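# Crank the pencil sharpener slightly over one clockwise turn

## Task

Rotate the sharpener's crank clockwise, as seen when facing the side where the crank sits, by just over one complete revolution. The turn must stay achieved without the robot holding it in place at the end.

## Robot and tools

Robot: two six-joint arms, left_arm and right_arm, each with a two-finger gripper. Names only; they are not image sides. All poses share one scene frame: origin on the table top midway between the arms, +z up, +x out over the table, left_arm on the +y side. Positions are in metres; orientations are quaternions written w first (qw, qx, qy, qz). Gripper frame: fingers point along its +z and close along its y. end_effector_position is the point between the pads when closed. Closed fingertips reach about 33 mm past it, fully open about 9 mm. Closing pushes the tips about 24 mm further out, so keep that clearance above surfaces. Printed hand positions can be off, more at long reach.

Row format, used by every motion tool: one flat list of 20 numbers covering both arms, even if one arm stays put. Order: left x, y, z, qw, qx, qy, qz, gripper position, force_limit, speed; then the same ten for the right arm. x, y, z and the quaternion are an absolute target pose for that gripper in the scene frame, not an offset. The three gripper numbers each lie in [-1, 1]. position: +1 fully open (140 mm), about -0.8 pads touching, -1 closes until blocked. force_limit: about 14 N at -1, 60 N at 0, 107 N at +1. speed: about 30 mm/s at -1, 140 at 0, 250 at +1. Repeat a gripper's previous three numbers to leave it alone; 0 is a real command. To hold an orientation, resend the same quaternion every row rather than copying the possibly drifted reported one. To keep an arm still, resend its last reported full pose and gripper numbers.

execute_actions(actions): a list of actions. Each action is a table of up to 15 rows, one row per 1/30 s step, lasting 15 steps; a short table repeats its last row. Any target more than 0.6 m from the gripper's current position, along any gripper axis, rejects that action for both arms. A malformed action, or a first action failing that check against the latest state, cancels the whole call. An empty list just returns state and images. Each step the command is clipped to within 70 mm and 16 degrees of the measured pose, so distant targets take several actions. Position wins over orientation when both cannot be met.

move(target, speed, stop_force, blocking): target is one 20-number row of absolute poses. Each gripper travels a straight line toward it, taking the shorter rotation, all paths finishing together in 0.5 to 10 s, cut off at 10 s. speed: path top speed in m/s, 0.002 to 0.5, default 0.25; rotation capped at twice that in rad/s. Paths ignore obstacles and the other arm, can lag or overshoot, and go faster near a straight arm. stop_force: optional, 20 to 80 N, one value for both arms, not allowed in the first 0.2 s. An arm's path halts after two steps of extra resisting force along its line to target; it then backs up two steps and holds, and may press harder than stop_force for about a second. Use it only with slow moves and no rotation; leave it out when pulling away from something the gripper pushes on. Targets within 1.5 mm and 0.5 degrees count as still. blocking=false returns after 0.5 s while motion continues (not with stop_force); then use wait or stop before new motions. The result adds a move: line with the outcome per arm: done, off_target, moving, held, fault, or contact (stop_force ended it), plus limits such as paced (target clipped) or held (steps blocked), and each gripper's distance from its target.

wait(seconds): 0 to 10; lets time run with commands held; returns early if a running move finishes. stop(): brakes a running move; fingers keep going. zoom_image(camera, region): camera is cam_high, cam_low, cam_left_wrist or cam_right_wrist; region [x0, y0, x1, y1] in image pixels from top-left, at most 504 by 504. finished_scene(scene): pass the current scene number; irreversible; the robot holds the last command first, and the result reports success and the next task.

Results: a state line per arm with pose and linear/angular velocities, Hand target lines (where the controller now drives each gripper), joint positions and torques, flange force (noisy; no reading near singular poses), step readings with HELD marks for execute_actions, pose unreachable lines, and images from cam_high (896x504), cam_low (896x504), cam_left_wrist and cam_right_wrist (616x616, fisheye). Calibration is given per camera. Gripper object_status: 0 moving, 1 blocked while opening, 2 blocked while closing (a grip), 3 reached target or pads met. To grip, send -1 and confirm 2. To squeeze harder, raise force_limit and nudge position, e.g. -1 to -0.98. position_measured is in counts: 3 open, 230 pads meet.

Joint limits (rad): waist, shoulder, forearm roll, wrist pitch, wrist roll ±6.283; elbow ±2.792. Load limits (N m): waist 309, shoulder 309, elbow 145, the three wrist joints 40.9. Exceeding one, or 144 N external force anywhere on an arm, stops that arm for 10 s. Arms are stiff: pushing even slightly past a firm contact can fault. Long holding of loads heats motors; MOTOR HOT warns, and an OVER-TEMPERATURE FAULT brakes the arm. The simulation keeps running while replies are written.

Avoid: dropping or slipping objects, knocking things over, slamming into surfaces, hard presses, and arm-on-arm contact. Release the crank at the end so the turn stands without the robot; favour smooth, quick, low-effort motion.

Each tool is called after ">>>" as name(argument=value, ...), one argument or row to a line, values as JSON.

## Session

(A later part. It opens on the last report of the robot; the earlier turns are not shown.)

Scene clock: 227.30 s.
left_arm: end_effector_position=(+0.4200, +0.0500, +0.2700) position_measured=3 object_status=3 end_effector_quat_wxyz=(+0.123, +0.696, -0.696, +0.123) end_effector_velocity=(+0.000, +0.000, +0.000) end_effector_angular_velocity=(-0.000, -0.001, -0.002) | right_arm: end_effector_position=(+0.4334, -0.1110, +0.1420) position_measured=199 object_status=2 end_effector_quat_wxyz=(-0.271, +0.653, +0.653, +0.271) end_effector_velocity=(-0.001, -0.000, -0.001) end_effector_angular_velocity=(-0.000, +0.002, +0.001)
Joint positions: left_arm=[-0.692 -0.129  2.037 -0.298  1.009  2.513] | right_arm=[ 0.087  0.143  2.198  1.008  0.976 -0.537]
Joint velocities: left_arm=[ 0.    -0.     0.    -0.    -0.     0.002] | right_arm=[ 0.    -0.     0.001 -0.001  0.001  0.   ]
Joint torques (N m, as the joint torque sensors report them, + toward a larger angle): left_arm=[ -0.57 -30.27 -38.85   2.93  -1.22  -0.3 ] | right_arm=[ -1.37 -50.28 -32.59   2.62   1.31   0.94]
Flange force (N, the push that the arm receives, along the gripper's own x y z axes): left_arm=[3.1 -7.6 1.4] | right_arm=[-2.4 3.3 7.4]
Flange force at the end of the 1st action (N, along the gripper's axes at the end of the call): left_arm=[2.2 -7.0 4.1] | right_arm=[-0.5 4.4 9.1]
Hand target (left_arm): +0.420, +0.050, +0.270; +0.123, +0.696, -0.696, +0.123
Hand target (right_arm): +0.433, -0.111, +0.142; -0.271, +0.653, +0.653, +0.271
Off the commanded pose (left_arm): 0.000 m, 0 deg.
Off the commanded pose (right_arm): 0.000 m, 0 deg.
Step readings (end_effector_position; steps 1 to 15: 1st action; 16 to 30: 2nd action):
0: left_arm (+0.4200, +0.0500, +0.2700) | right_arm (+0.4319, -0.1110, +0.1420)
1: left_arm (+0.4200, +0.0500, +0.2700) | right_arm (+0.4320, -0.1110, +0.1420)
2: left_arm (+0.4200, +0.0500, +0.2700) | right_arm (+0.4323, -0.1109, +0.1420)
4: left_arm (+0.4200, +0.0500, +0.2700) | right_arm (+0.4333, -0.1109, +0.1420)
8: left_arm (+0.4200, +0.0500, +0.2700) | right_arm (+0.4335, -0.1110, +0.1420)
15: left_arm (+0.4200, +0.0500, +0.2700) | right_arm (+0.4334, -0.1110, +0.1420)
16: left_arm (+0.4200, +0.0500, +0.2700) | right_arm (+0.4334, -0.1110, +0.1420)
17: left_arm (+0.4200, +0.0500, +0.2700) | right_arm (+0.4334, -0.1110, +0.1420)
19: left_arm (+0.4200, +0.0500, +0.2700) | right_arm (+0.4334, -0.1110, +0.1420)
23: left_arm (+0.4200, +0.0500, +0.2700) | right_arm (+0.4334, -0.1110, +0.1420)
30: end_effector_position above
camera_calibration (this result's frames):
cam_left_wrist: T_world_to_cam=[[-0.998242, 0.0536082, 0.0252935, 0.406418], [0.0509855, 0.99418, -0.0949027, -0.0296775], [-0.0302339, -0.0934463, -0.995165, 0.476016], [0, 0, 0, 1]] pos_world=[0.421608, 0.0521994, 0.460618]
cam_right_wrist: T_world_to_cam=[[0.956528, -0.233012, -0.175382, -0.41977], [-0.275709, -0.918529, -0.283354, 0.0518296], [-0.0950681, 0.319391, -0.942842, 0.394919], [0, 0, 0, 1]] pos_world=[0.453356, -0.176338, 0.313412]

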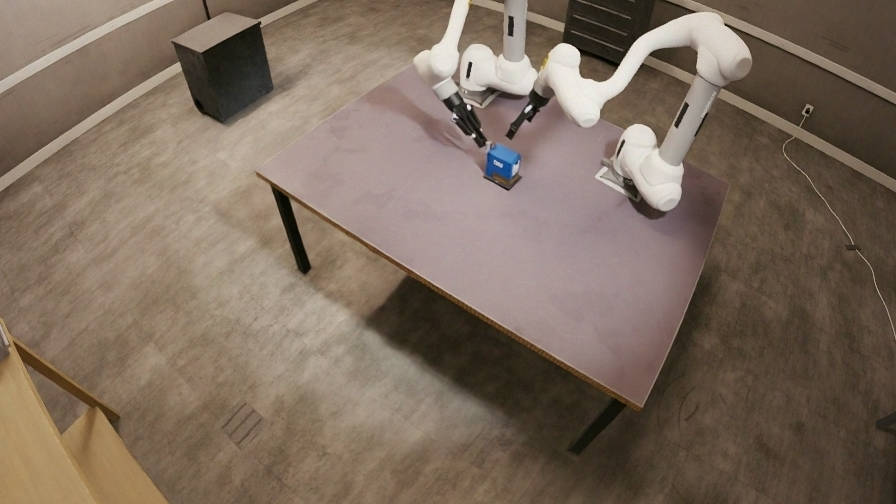

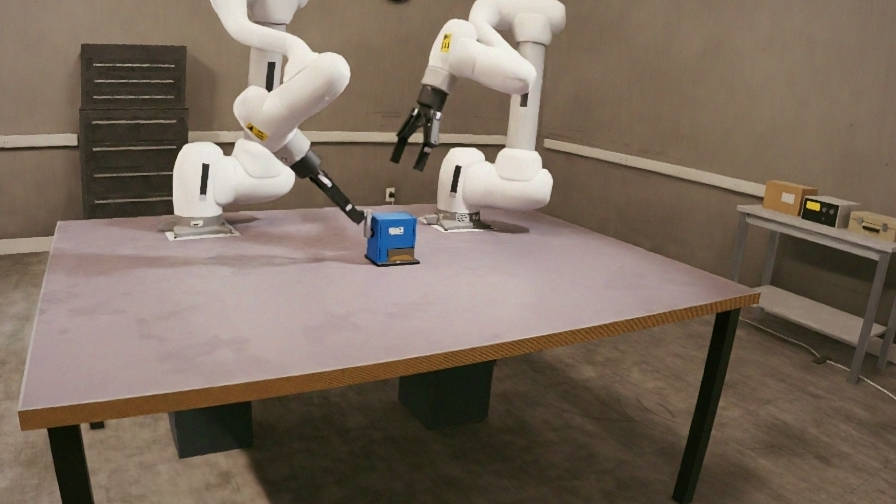

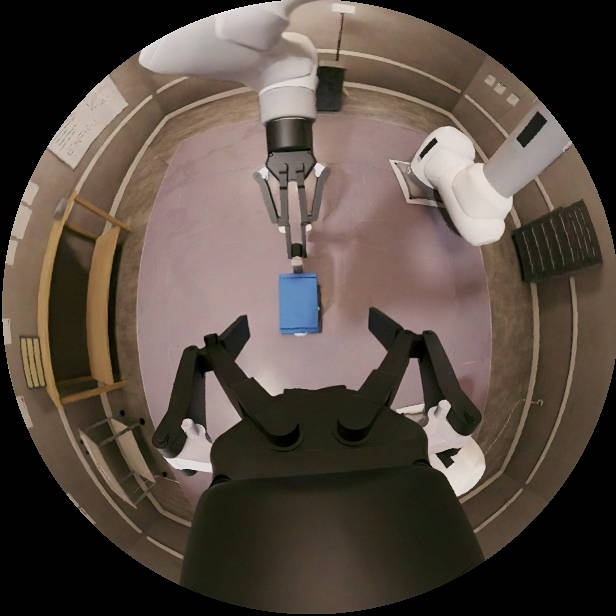

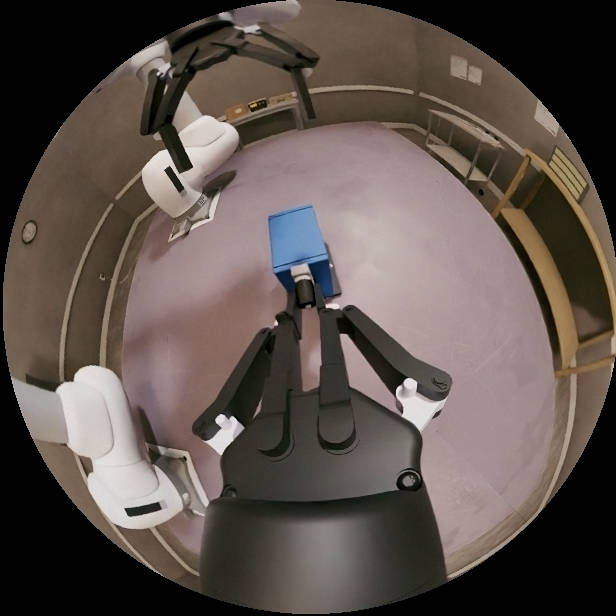

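>>> move(
  target=[0.42,0.05,0.27,0.1228,0.6964,-0.6964,0.1228,1,0,0, 0.4417,-0.1115,0.1412,-0.2634,0.6702,0.6360,0.2776,-1,-0.8,-0.4],
  speed=0.02,
  stop_force=25,
)

>>> zoom_image(
  camera="cam_left_wrist",
  region=[255, 200, 345, 290],
)

Scene clock: 266.43 s.
left_arm: end_effector_position=(+0.4200, +0.0500, +0.2700) position_measured=3 object_status=3 end_effector_quat_wxyz=(+0.123, +0.696, -0.696, +0.123) end_effector_velocity=(+0.000, -0.000, -0.000) end_effector_angular_velocity=(-0.000, -0.001, -0.000) | right_arm: end_effector_position=(+0.4417, -0.1115, +0.1412) position_measured=199 object_status=2 end_effector_quat_wxyz=(-0.263, +0.670, +0.636, +0.278) end_effector_velocity=(+0.001, -0.000, +0.001) end_effector_angular_velocity=(+0.000, -0.001, -0.001)
Joint positions: left_arm=[-0.692 -0.129  2.037 -0.298  1.009  2.513] | right_arm=[ 0.088  0.138  2.205  1.033  0.942 -0.516]
Joint velocities: left_arm=[-0.     0.     0.     0.001 -0.001 -0.   ] | right_arm=[-0.     0.    -0.001  0.    -0.     0.001]
Joint torques (N m, as the joint torque sensors report them, + toward a larger angle): left_arm=[ -0.01 -29.82 -39.19   2.86  -0.99  -0.34] | right_arm=[ -6.24 -52.69 -35.16   3.47  -0.18   1.14]
Flange force (N, the push that the arm receives, along the gripper's own x y z axes): left_arm=[3.0 -5.8 2.1] | right_arm=[0.3 1.9 15.0]
Hand target (left_arm): +0.420, +0.050, +0.270; +0.123, +0.696, -0.696, +0.123
Hand target (right_arm): +0.442, -0.111, +0.141; -0.263, +0.670, +0.636, +0.278
Off the commanded pose (left_arm): 0.000 m, 0 deg.
Off the commanded pose (right_arm): 0.000 m, 0 deg.
move: done
camera_calibration (this result's frames):
cam_left_wrist: T_world_to_cam=[[-0.998242, 0.0536079, 0.0252938, 0.406418], [0.0509851, 0.99418, -0.0949028, -0.0296773], [-0.0302342, -0.0934464, -0.995165, 0.476016], [0, 0, 0, 1]] pos_world=[0.421608, 0.0521994, 0.460618]
cam_right_wrist: T_world_to_cam=[[0.943017, -0.282757, -0.175408, -0.427501], [-0.323412, -0.90285, -0.283314, 0.0762366], [-0.0782582, 0.323899, -0.94285, 0.388169], [0, 0, 0, 1]] pos_world=[0.458174, -0.177776, 0.312597]

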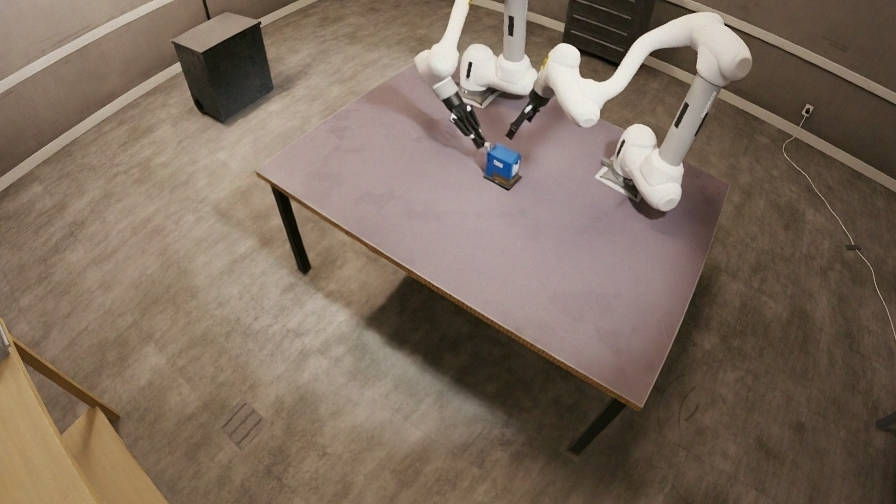

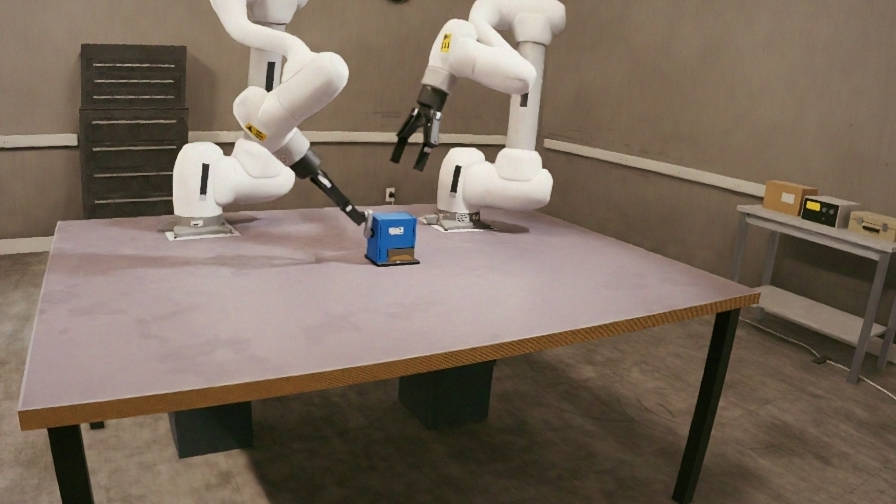

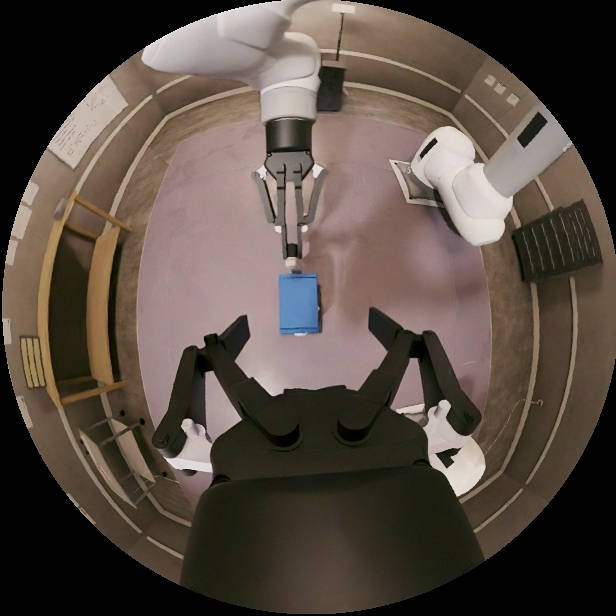

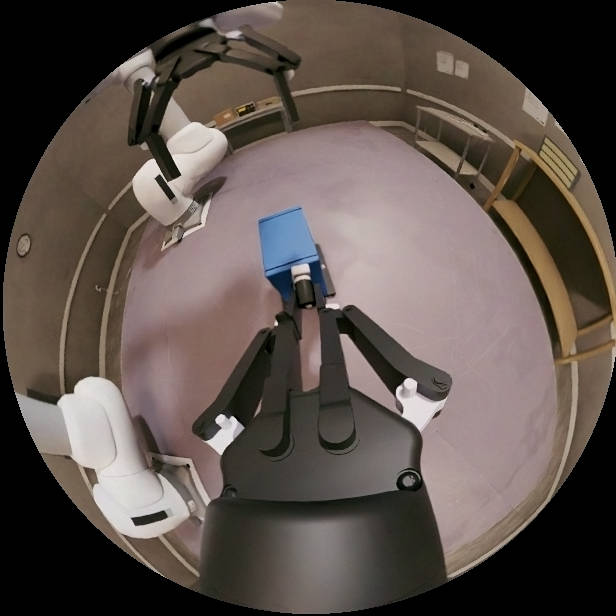

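Region (255, 200, 345, 290) of cam_left_wrist's 616x616 image, scaled by 5.600, with more detail than that image has.

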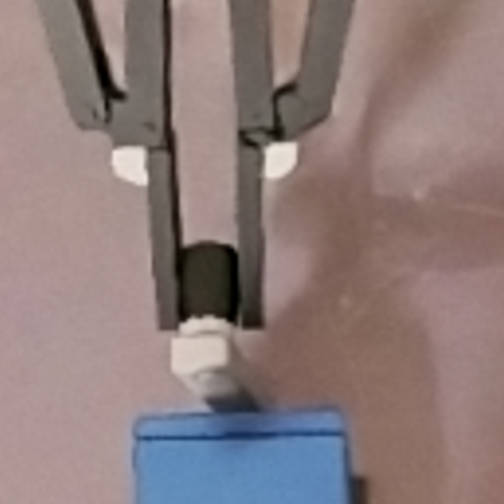

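>>> execute_actions(
  actions=[
    [[0.42,0.05,0.27,0.1228,0.6964,-0.6964,0.1228,1,0,0,0.4418,-0.1115,0.1412,-0.2634,0.6702,0.636,0.2776,-1,-0.8,-0.4],
[0.42,0.05,0.27,0.1228,0.6964,-0.6964,0.1228,1,0,0,0.4422,-0.1115,0.1411,-0.2634,0.6702,0.636,0.2776,-1,-0.8,-0.4],
[0.42,0.05,0.27,0.1228,0.6964,-0.6964,0.1228,1,0,0,0.4429,-0.1115,0.141,-0.2634,0.6702,0.636,0.2776,-1,-0.8,-0.4],
[0.42,0.05,0.27,0.1228,0.6964,-0.6964,0.1228,1,0,0,0.4438,-0.1116,0.1408,-0.2634,0.6702,0.636,0.2776,-1,-0.8,-0.4],
[0.42,0.05,0.27,0.1228,0.6964,-0.6964,0.1228,1,0,0,0.4449,-0.1116,0.1406,-0.2634,0.6702,0.636,0.2776,-1,-0.8,-0.4],
[0.42,0.05,0.27,0.1228,0.6964,-0.6964,0.1228,1,0,0,0.4463,-0.1117,0.1402,-0.2634,0.6702,0.636,0.2776,-1,-0.8,-0.4],
[0.42,0.05,0.27,0.1228,0.6964,-0.6964,0.1228,1,0,0,0.4479,-0.1118,0.1397,-0.2634,0.6702,0.636,0.2776,-1,-0.8,-0.4],
[0.42,0.05,0.27,0.1228,0.6964,-0.6964,0.1228,1,0,0,0.4496,-0.1119,0.1392,-0.2634,0.6702,0.636,0.2776,-1,-0.8,-0.4],
[0.42,0.05,0.27,0.1228,0.6964,-0.6964,0.1228,1,0,0,0.4515,-0.112,0.1385,-0.2634,0.6702,0.636,0.2776,-1,-0.8,-0.4],
[0.42,0.05,0.27,0.1228,0.6964,-0.6964,0.1228,1,0,0,0.4534,-0.1121,0.1376,-0.2634,0.6702,0.636,0.2776,-1,-0.8,-0.4],
[0.42,0.05,0.27,0.1228,0.6964,-0.6964,0.1228,1,0,0,0.4555,-0.1122,0.1367,-0.2634,0.6702,0.636,0.2776,-1,-0.8,-0.4],
[0.42,0.05,0.27,0.1228,0.6964,-0.6964,0.1228,1,0,0,0.4575,-0.1123,0.1355,-0.2634,0.6702,0.636,0.2776,-1,-0.8,-0.4],
[0.42,0.05,0.27,0.1228,0.6964,-0.6964,0.1228,1,0,0,0.4596,-0.1124,0.1343,-0.2634,0.6702,0.636,0.2776,-1,-0.8,-0.4],
[0.42,0.05,0.27,0.1228,0.6964,-0.6964,0.1228,1,0,0,0.4616,-0.1125,0.133,-0.2634,0.6702,0.636,0.2776,-1,-0.8,-0.4],
[0.42,0.05,0.27,0.1228,0.6964,-0.6964,0.1228,1,0,0,0.4636,-0.1126,0.1315,-0.2634,0.6702,0.636,0.2776,-1,-0.8,-0.4]],
    [[0.42,0.05,0.27,0.1228,0.6964,-0.6964,0.1228,1,0,0,0.4654,-0.1127,0.13,-0.2634,0.6702,0.636,0.2776,-1,-0.8,-0.4],
[0.42,0.05,0.27,0.1228,0.6964,-0.6964,0.1228,1,0,0,0.4672,-0.1128,0.1284,-0.2634,0.6702,0.636,0.2776,-1,-0.8,-0.4],
[0.42,0.05,0.27,0.1228,0.6964,-0.6964,0.1228,1,0,0,0.4688,-0.1129,0.1268,-0.2634,0.6702,0.636,0.2776,-1,-0.8,-0.4],
[0.42,0.05,0.27,0.1228,0.6964,-0.6964,0.1228,1,0,0,0.4703,-0.1129,0.1253,-0.2634,0.6702,0.636,0.2776,-1,-0.8,-0.4],
[0.42,0.05,0.27,0.1228,0.6964,-0.6964,0.1228,1,0,0,0.4716,-0.113,0.1237,-0.2634,0.6702,0.636,0.2776,-1,-0.8,-0.4],
[0.42,0.05,0.27,0.1228,0.6964,-0.6964,0.1228,1,0,0,0.4727,-0.1131,0.1223,-0.2634,0.6702,0.636,0.2776,-1,-0.8,-0.4],
[0.42,0.05,0.27,0.1228,0.6964,-0.6964,0.1228,1,0,0,0.4737,-0.1131,0.121,-0.2634,0.6702,0.636,0.2776,-1,-0.8,-0.4],
[0.42,0.05,0.27,0.1228,0.6964,-0.6964,0.1228,1,0,0,0.4744,-0.1132,0.1198,-0.2634,0.6702,0.636,0.2776,-1,-0.8,-0.4],
[0.42,0.05,0.27,0.1228,0.6964,-0.6964,0.1228,1,0,0,0.4751,-0.1132,0.1189,-0.2634,0.6702,0.636,0.2776,-1,-0.8,-0.4],
[0.42,0.05,0.27,0.1228,0.6964,-0.6964,0.1228,1,0,0,0.4756,-0.1132,0.118,-0.2634,0.6702,0.636,0.2776,-1,-0.8,-0.4],
[0.42,0.05,0.27,0.1228,0.6964,-0.6964,0.1228,1,0,0,0.4759,-0.1132,0.1175,-0.2634,0.6702,0.636,0.2776,-1,-0.8,-0.4],
[0.42,0.05,0.27,0.1228,0.6964,-0.6964,0.1228,1,0,0,0.4761,-0.1132,0.1172,-0.2634,0.6702,0.636,0.2776,-1,-0.8,-0.4],
[0.42,0.05,0.27,0.1228,0.6964,-0.6964,0.1228,1,0,0,0.4762,-0.1133,0.117,-0.2634,0.6702,0.636,0.2776,-1,-0.8,-0.4]],
  ],
)

>>> zoom_image(
  camera="cam_right_wrist",
  region=[250, 220, 370, 340],
)

>>> zoom_image(
  camera="cam_low",
  region=[320, 180, 420, 270],
)

Scene clock: 290.57 s.
left_arm: end_effector_position=(+0.4200, +0.0500, +0.2700) position_measured=3 object_status=3 end_effector_quat_wxyz=(+0.123, +0.696, -0.696, +0.123) end_effector_velocity=(+0.000, +0.000, -0.000) end_effector_angular_velocity=(+0.001, +0.000, +0.000) | right_arm: end_effector_position=(+0.4762, -0.1133, +0.1171) position_measured=199 object_status=2 end_effector_quat_wxyz=(-0.263, +0.670, +0.636, +0.278) end_effector_velocity=(+0.001, -0.000, -0.001) end_effector_angular_velocity=(+0.001, -0.001, +0.001)
Joint positions: left_arm=[-0.692 -0.129  2.037 -0.298  1.009  2.513] | right_arm=[ 0.076  0.219  2.164  1.052  0.93  -0.563]
Joint velocities: left_arm=[-0.     0.     0.     0.001 -0.    -0.   ] | right_arm=[-0.001  0.003  0.     0.002 -0.001 -0.005]
Joint torques (N m, as the joint torque sensors report them, + toward a larger angle): left_arm=[ -1.68 -30.63 -39.23   2.89  -1.1   -0.36] | right_arm=[-10.12 -57.54 -28.46  -0.12  -0.72   1.08]
Flange force (N, the push that the arm receives, along the gripper's own x y z axes): left_arm=[1.2 -9.6 2.1] | right_arm=[12.4 3.6 18.4]
Flange force at the end of the 1st action (N, along the gripper's axes at the end of the call): left_arm=[2.1 -5.3 1.3] | right_arm=[4.4 -1.5 19.6]
Hand target (left_arm): +0.420, +0.050, +0.270; +0.123, +0.696, -0.696, +0.123
Hand target (right_arm): +0.476, -0.113, +0.117; -0.263, +0.670, +0.636, +0.278
Off the commanded pose (left_arm): 0.000 m, 0 deg.
Off the commanded pose (right_arm): 0.000 m, 0 deg.
Step readings (end_effector_position; steps 1 to 15: 1st action; 16 to 30: 2nd action):
0: left_arm (+0.4200, +0.0500, +0.2700) | right_arm (+0.4417, -0.1115, +0.1412)
1: left_arm (+0.4200, +0.0500, +0.2700) | right_arm (+0.4417, -0.1115, +0.1412)
2: left_arm (+0.4200, +0.0500, +0.2700) | right_arm (+0.4417, -0.1115, +0.1412)
4: left_arm (+0.4200, +0.0500, +0.2700) | right_arm (+0.4426, -0.1114, +0.1412)
8: left_arm (+0.4200, +0.0500, +0.2700) | right_arm (+0.4472, -0.1117, +0.1400)
15: left_arm (+0.4200, +0.0500, +0.2700) | right_arm (+0.4601, -0.1124, +0.1339)
16: left_arm (+0.4200, +0.0500, +0.2700) | right_arm (+0.4621, -0.1125, +0.1325)
17: left_arm (+0.4200, +0.0500, +0.2700) | right_arm (+0.4640, -0.1126, +0.1311)
19: left_arm (+0.4200, +0.0500, +0.2700) | right_arm (+0.4676, -0.1128, +0.1279)
23: left_arm (+0.4200, +0.0500, +0.2700) | right_arm (+0.4731, -0.1131, +0.1219)
30: end_effector_position above
camera_calibration (this result's frames):
cam_left_wrist: T_world_to_cam=[[-0.998242, 0.053608, 0.0252937, 0.406418], [0.0509852, 0.99418, -0.0949029, -0.0296774], [-0.0302341, -0.0934464, -0.995165, 0.476016], [0, 0, 0, 1]] pos_world=[0.421608, 0.0521994, 0.460618]
cam_right_wrist: T_world_to_cam=[[0.943025, -0.282764, -0.175351, -0.464798], [-0.323402, -0.902845, -0.28334, 0.0789772], [-0.0781961, 0.323906, -0.942852, 0.368677], [0, 0, 0, 1]] pos_world=[0.492687, -0.179541, 0.288483]

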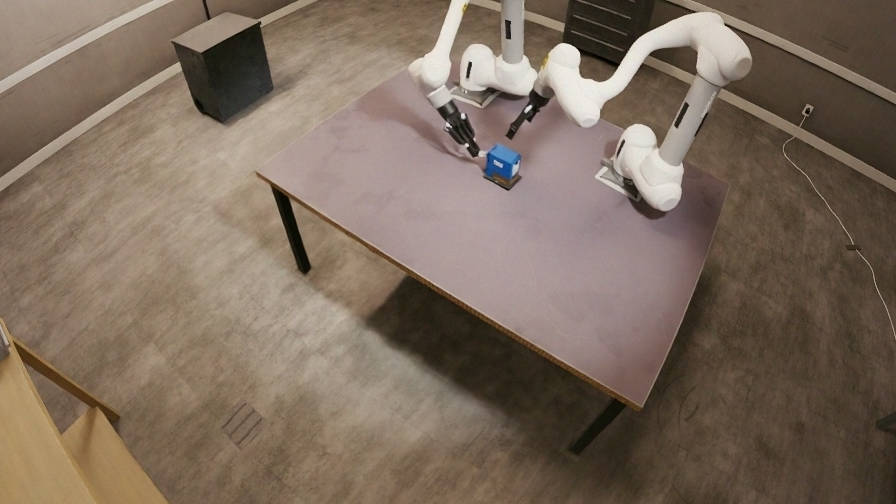

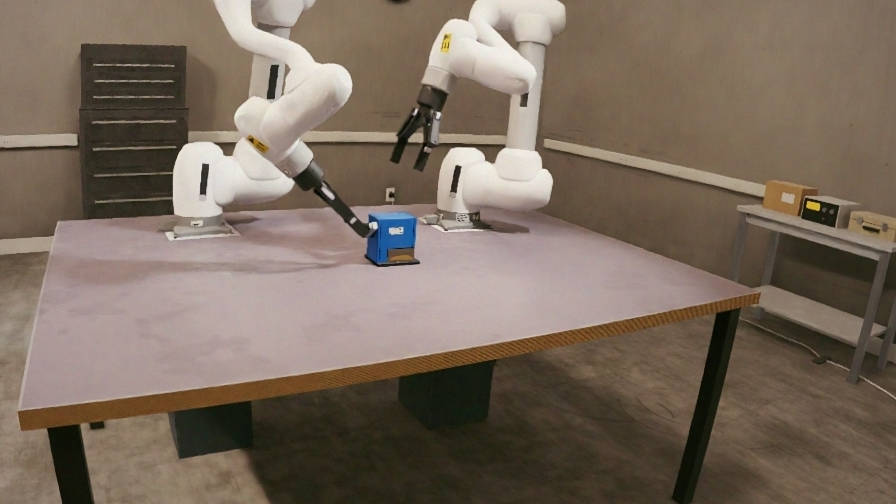

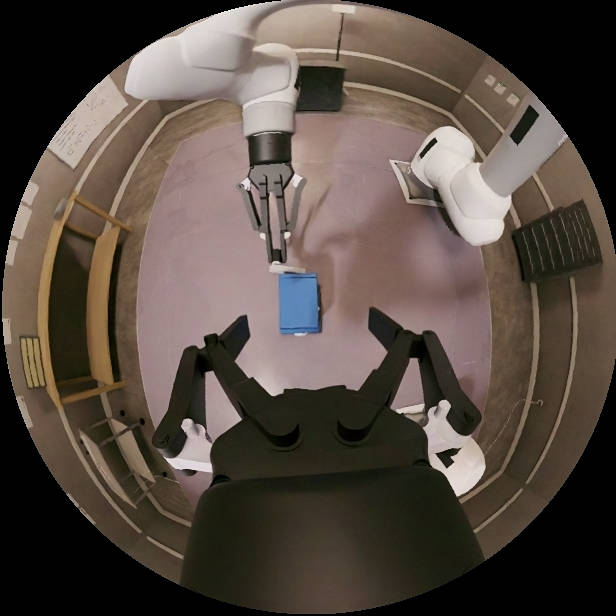

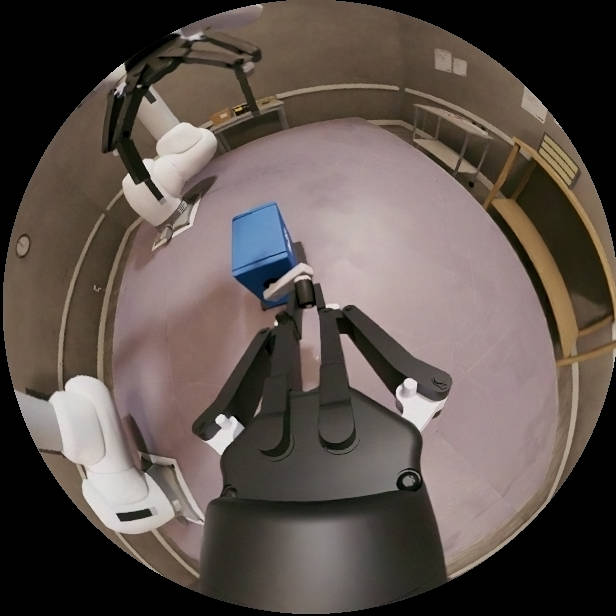

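Region (250, 220, 370, 340) of cam_right_wrist's 616x616 image, scaled by 4.200, with more detail than that image has.

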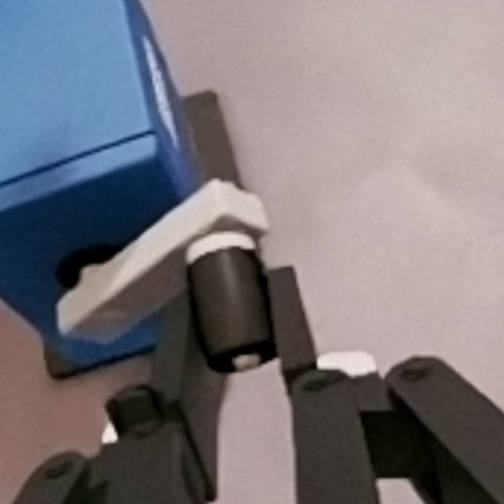

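Region (320, 180, 420, 270) of cam_low's 896x504 image, scaled by 5.040, with more detail than that image has; it fills the top 454 rows of this view, and the rest is white.

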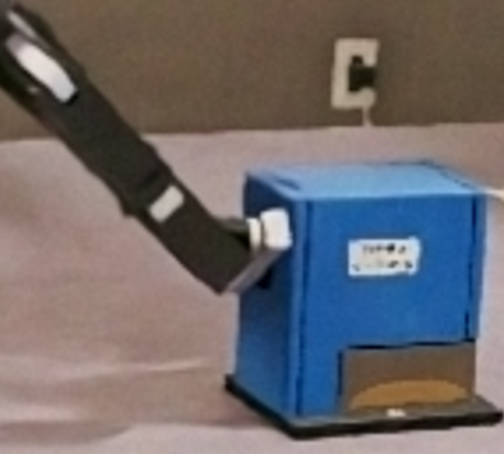

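>>> execute_actions(
  actions=[
    [[0.42,0.05,0.27,0.1228,0.6964,-0.6964,0.1228,1,0,0,0.4764,-0.1133,0.1167,-0.2634,0.6702,0.636,0.2776,-1,-0.8,-0.4],
[0.42,0.05,0.27,0.1228,0.6964,-0.6964,0.1228,1,0,0,0.4768,-0.1132,0.1159,-0.2634,0.6702,0.636,0.2776,-1,-0.8,-0.4],
[0.42,0.05,0.27,0.1228,0.6964,-0.6964,0.1228,1,0,0,0.4776,-0.1131,0.1145,-0.2634,0.6702,0.636,0.2776,-1,-0.8,-0.4],
[0.42,0.05,0.27,0.1228,0.6964,-0.6964,0.1228,1,0,0,0.4785,-0.113,0.1126,-0.2634,0.6702,0.636,0.2776,-1,-0.8,-0.4],
[0.42,0.05,0.27,0.1228,0.6964,-0.6964,0.1228,1,0,0,0.4794,-0.1129,0.1103,-0.2634,0.6702,0.636,0.2776,-1,-0.8,-0.4],
[0.42,0.05,0.27,0.1228,0.6964,-0.6964,0.1228,1,0,0,0.4804,-0.1128,0.1077,-0.2634,0.6702,0.636,0.2776,-1,-0.8,-0.4],
[0.42,0.05,0.27,0.1228,0.6964,-0.6964,0.1228,1,0,0,0.4812,-0.1127,0.1049,-0.2634,0.6702,0.636,0.2776,-1,-0.8,-0.4],
[0.42,0.05,0.27,0.1228,0.6964,-0.6964,0.1228,1,0,0,0.4819,-0.1125,0.1021,-0.2634,0.6702,0.636,0.2776,-1,-0.8,-0.4],
[0.42,0.05,0.27,0.1228,0.6964,-0.6964,0.1228,1,0,0,0.4824,-0.1124,0.0994,-0.2634,0.6702,0.636,0.2776,-1,-0.8,-0.4],
[0.42,0.05,0.27,0.1228,0.6964,-0.6964,0.1228,1,0,0,0.4827,-0.1123,0.0969,-0.2634,0.6702,0.636,0.2776,-1,-0.8,-0.4],
[0.42,0.05,0.27,0.1228,0.6964,-0.6964,0.1228,1,0,0,0.4828,-0.1122,0.0949,-0.2634,0.6702,0.636,0.2776,-1,-0.8,-0.4],
[0.42,0.05,0.27,0.1228,0.6964,-0.6964,0.1228,1,0,0,0.4829,-0.1121,0.0933,-0.2634,0.6702,0.636,0.2776,-1,-0.8,-0.4],
[0.42,0.05,0.27,0.1228,0.6964,-0.6964,0.1228,1,0,0,0.4829,-0.112,0.0923,-0.2634,0.6702,0.636,0.2776,-1,-0.8,-0.4],
[0.42,0.05,0.27,0.1228,0.6964,-0.6964,0.1228,1,0,0,0.4829,-0.112,0.092,-0.2634,0.6702,0.636,0.2776,-1,-0.8,-0.4]],
  ],
)

>>> zoom_image(
  camera="cam_right_wrist",
  region=[230, 220, 370, 340],
)

>>> zoom_image(
  camera="cam_left_wrist",
  region=[240, 200, 350, 300],
)

Scene clock: 317.63 s.
left_arm: end_effector_position=(+0.4200, +0.0500, +0.2700) position_measured=3 object_status=3 end_effector_quat_wxyz=(+0.123, +0.696, -0.696, +0.123) end_effector_velocity=(-0.000, +0.000, -0.000) end_effector_angular_velocity=(+0.002, +0.001, -0.000) | right_arm: end_effector_position=(+0.4831, -0.1122, +0.0923) position_measured=199 object_status=2 end_effector_quat_wxyz=(-0.263, +0.670, +0.636, +0.278) end_effector_velocity=(+0.000, +0.002, -0.010) end_effector_angular_velocity=(+0.004, -0.000, +0.001)
Joint positions: left_arm=[-0.692 -0.129  2.037 -0.298  1.009  2.513] | right_arm=[ 0.076  0.263  2.167  1.085  0.906 -0.616]
Joint velocities: left_arm=[ 0.     0.001 -0.     0.001  0.001 -0.   ] | right_arm=[ 0.002  0.017  0.006  0.021 -0.009 -0.028]
Joint torques (N m, as the joint torque sensors report them, + toward a larger angle): left_arm=[ -0.77 -30.46 -39.63   2.8   -1.15  -0.38] | right_arm=[ 15.24 -64.09 -13.59  -0.73  10.01   0.66]
Flange force (N, the push that the arm receives, along the gripper's own x y z axes): left_arm=[1.5 -7.2 2.0] | right_arm=[-8.3 32.5 -2.3]
Hand target (left_arm): +0.420, +0.050, +0.270; +0.123, +0.696, -0.696, +0.123
Hand target (right_arm): +0.483, -0.112, +0.092; -0.263, +0.670, +0.636, +0.278
Off the commanded pose (left_arm): 0.000 m, 0 deg.
Off the commanded pose (right_arm): 0.000 m, 0 deg.
Step readings (end_effector_position):
0: left_arm (+0.4200, +0.0500, +0.2700) | right_arm (+0.4762, -0.1133, +0.1170)
1: left_arm (+0.4200, +0.0500, +0.2700) | right_arm (+0.4762, -0.1133, +0.1170)
2: left_arm (+0.4200, +0.0500, +0.2700) | right_arm (+0.4762, -0.1133, +0.1167)
4: left_arm (+0.4200, +0.0500, +0.2700) | right_arm (+0.4771, -0.1132, +0.1150)
8: left_arm (+0.4200, +0.0500, +0.2700) | right_arm (+0.4806, -0.1129, +0.1068)
15: end_effector_position above
camera_calibration (this result's frames):
cam_left_wrist: T_world_to_cam=[[-0.998242, 0.0536079, 0.0252939, 0.406417], [0.0509851, 0.99418, -0.0949027, -0.0296774], [-0.0302343, -0.0934462, -0.995165, 0.476016], [0, 0, 0, 1]] pos_world=[0.421608, 0.0521994, 0.460618]
cam_right_wrist: T_world_to_cam=[[0.942955, -0.283115, -0.17516, -0.475388], [-0.323658, -0.902817, -0.283136, 0.0752588], [-0.0779775, 0.323677, -0.942949, 0.345404], [0, 0, 0, 1]] pos_world=[0.499562, -0.178444, 0.263738]

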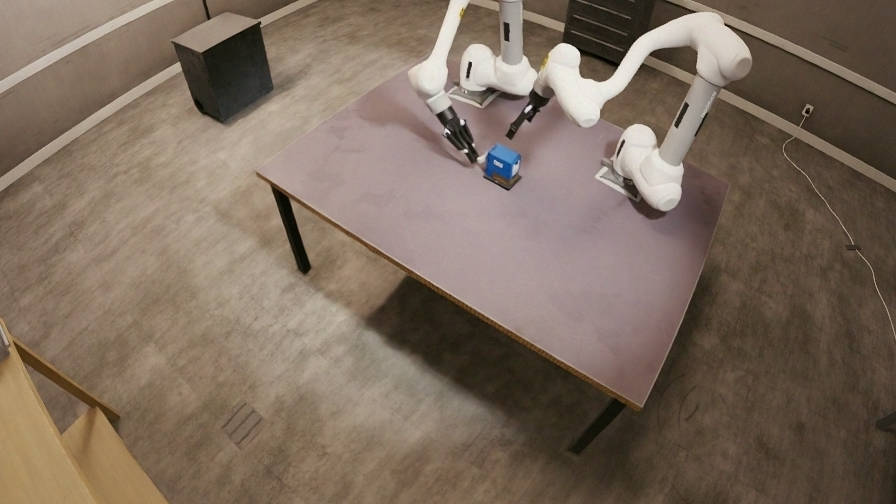

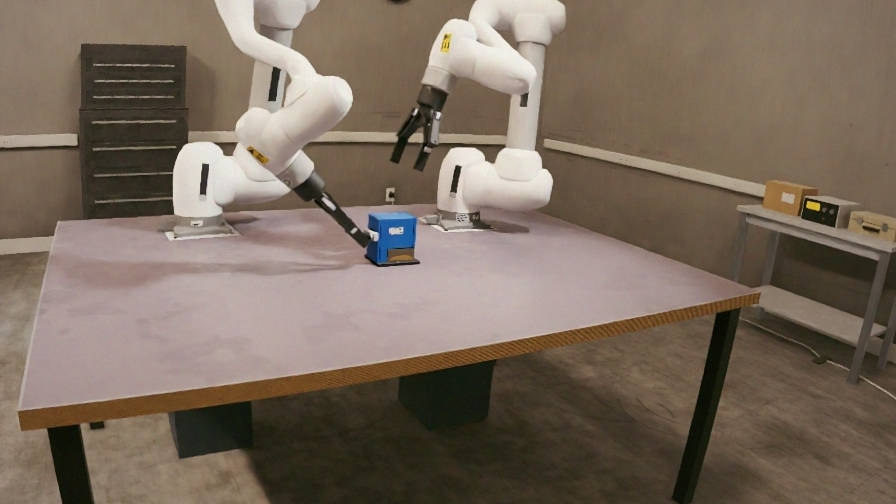

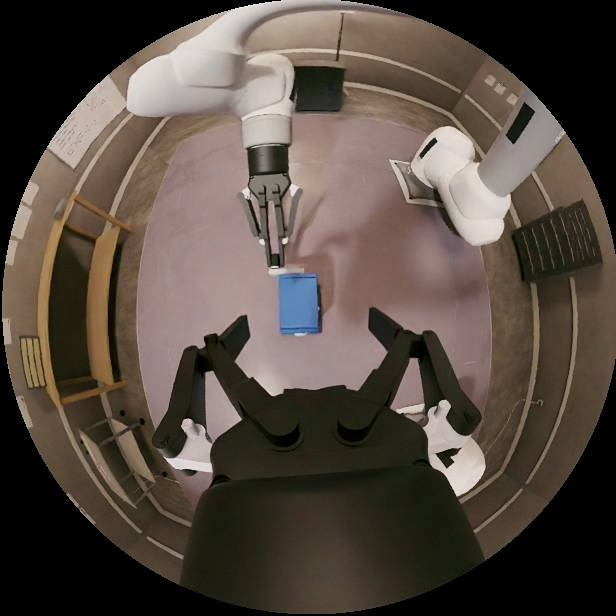

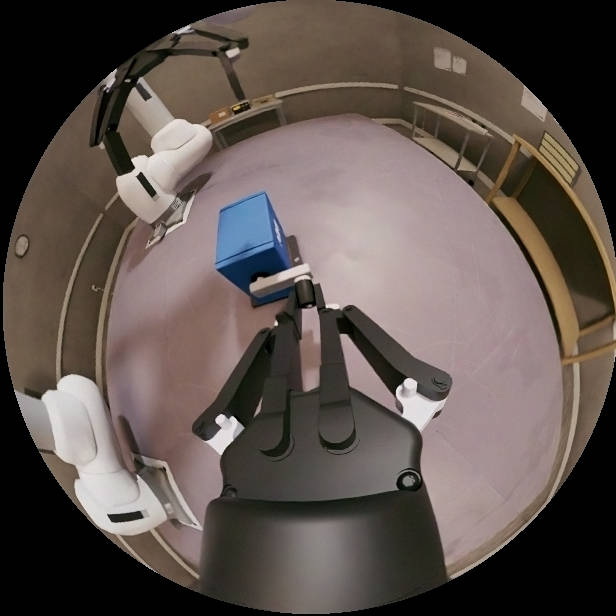

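Region (230, 220, 370, 340) of cam_right_wrist's 616x616 image, scaled by 3.600, with more detail than that image has; it fills the top 432 rows of this view, and the rest is white.

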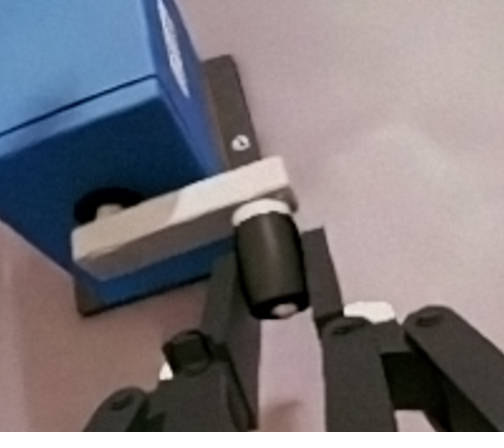

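Region (240, 200, 350, 300) of cam_left_wrist's 616x616 image, scaled by 4.582, with more detail than that image has; it fills the top 458 rows of this view, and the rest is white.

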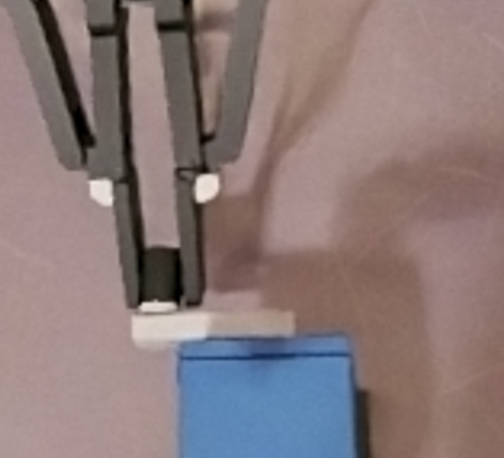

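>>> execute_actions(
  actions=[
    [[0.42,0.05,0.27,0.1228,0.6964,-0.6964,0.1228,1,0,0,0.4831,-0.1121,0.0917,-0.2634,0.6702,0.636,0.2776,-1,-0.8,-0.4],
[0.42,0.05,0.27,0.1228,0.6964,-0.6964,0.1228,1,0,0,0.4833,-0.1123,0.091,-0.2634,0.6702,0.636,0.2776,-1,-0.8,-0.4],
[0.42,0.05,0.27,0.1228,0.6964,-0.6964,0.1228,1,0,0,0.4835,-0.1124,0.09,-0.2634,0.6702,0.636,0.2776,-1,-0.8,-0.4],
[0.42,0.05,0.27,0.1228,0.6964,-0.6964,0.1228,1,0,0,0.4837,-0.1125,0.0888,-0.2634,0.6702,0.636,0.2776,-1,-0.8,-0.4],
[0.42,0.05,0.27,0.1228,0.6964,-0.6964,0.1228,1,0,0,0.4837,-0.1126,0.0874,-0.2634,0.6702,0.636,0.2776,-1,-0.8,-0.4],
[0.42,0.05,0.27,0.1228,0.6964,-0.6964,0.1228,1,0,0,0.4837,-0.1127,0.0862,-0.2634,0.6702,0.636,0.2776,-1,-0.8,-0.4],
[0.42,0.05,0.27,0.1228,0.6964,-0.6964,0.1228,1,0,0,0.4836,-0.1127,0.0852,-0.2634,0.6702,0.636,0.2776,-1,-0.8,-0.4],
[0.42,0.05,0.27,0.1228,0.6964,-0.6964,0.1228,1,0,0,0.4835,-0.1127,0.0845,-0.2634,0.6702,0.636,0.2776,-1,-0.8,-0.4],
[0.42,0.05,0.27,0.1228,0.6964,-0.6964,0.1228,1,0,0,0.4834,-0.1127,0.0842,-0.2634,0.6702,0.636,0.2776,-1,-0.8,-0.4]],
  ],
)

Scene clock: 330.90 s.
left_arm: end_effector_position=(+0.4200, +0.0500, +0.2700) position_measured=3 object_status=3 end_effector_quat_wxyz=(+0.123, +0.696, -0.696, +0.123) end_effector_velocity=(-0.000, +0.001, -0.000) end_effector_angular_velocity=(+0.001, +0.000, -0.000) | right_arm: end_effector_position=(+0.4833, -0.1127, +0.0842) position_measured=199 object_status=2 end_effector_quat_wxyz=(-0.263, +0.670, +0.636, +0.278) end_effector_velocity=(-0.001, -0.000, -0.001) end_effector_angular_velocity=(-0.001, +0.001, +0.000)
Joint positions: left_arm=[-0.692 -0.129  2.037 -0.298  1.009  2.513] | right_arm=[ 0.075  0.276  2.172  1.096  0.899 -0.636]
Joint velocities: left_arm=[ 0.    -0.     0.     0.     0.001  0.   ] | right_arm=[-0.     0.     0.    -0.002 -0.     0.001]
Joint torques (N m, as the joint torque sensors report them, + toward a larger angle): left_arm=[ -0.73 -30.   -39.83   2.76  -1.02  -0.41] | right_arm=[  4.01 -59.34 -17.4   -0.52   6.98   0.6 ]
Flange force (N, the push that the arm receives, along the gripper's own x y z axes): left_arm=[0.9 -6.4 2.3] | right_arm=[0.3 20.4 8.9]
Hand target (left_arm): +0.420, +0.050, +0.270; +0.123, +0.696, -0.696, +0.123
Hand target (right_arm): +0.483, -0.113, +0.084; -0.263, +0.670, +0.636, +0.278
Off the commanded pose (left_arm): 0.000 m, 0 deg.
Off the commanded pose (right_arm): 0.000 m, 0 deg.
Step readings (end_effector_position):
0: left_arm (+0.4200, +0.0500, +0.2700) | right_arm (+0.4829, -0.1120, +0.0920)
1: left_arm (+0.4200, +0.0500, +0.2700) | right_arm (+0.4829, -0.1120, +0.0920)
2: left_arm (+0.4200, +0.0500, +0.2700) | right_arm (+0.4829, -0.1120, +0.0917)
4: left_arm (+0.4200, +0.0500, +0.2700) | right_arm (+0.4831, -0.1121, +0.0905)
8: left_arm (+0.4200, +0.0500, +0.2700) | right_arm (+0.4834, -0.1126, +0.0857)
15: end_effector_position above
camera_calibration (this result's frames):
cam_left_wrist: T_world_to_cam=[[-0.998242, 0.053608, 0.025294, 0.406417], [0.0509852, 0.99418, -0.0949027, -0.0296775], [-0.0302343, -0.0934462, -0.995165, 0.476016], [0, 0, 0, 1]] pos_world=[0.421608, 0.0521994, 0.460618]
cam_right_wrist: T_world_to_cam=[[0.943047, -0.282644, -0.175429, -0.477105], [-0.323309, -0.902892, -0.283295, 0.0724389], [-0.0783216, 0.323879, -0.942851, 0.33809], [0, 0, 0, 1]] pos_world=[0.499832, -0.178947, 0.255592]

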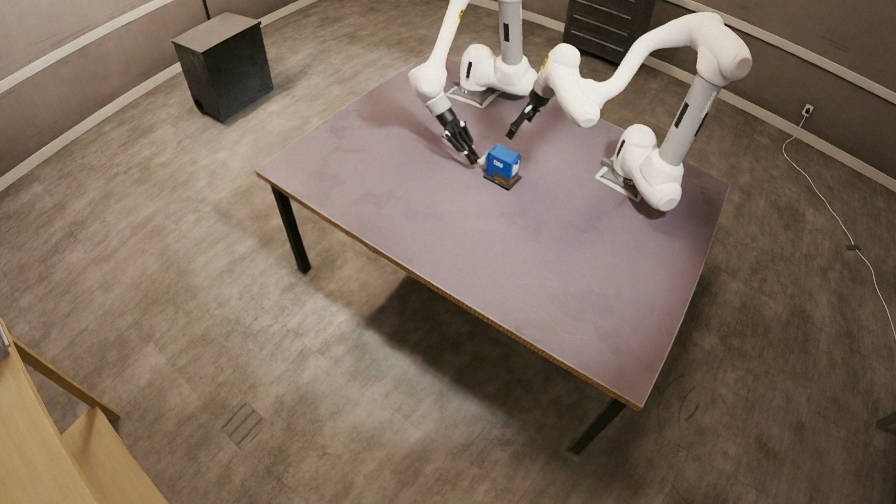

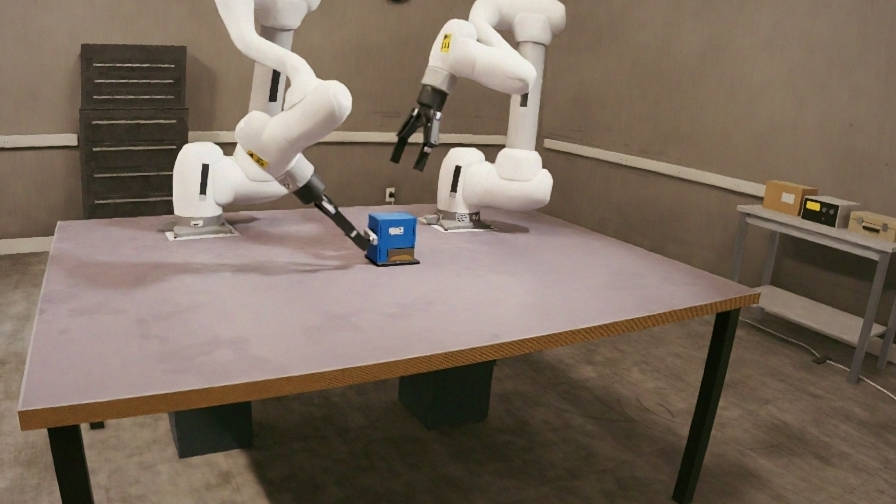

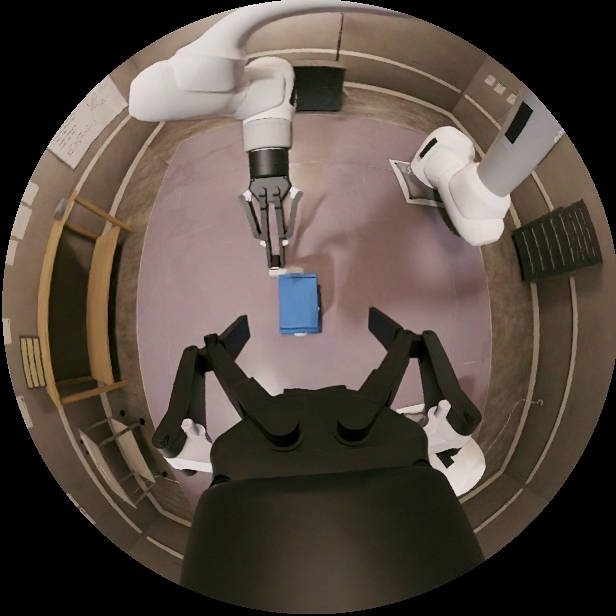

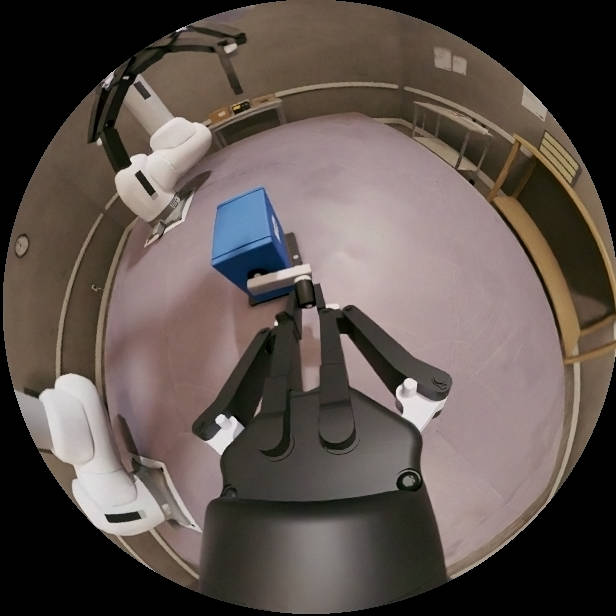

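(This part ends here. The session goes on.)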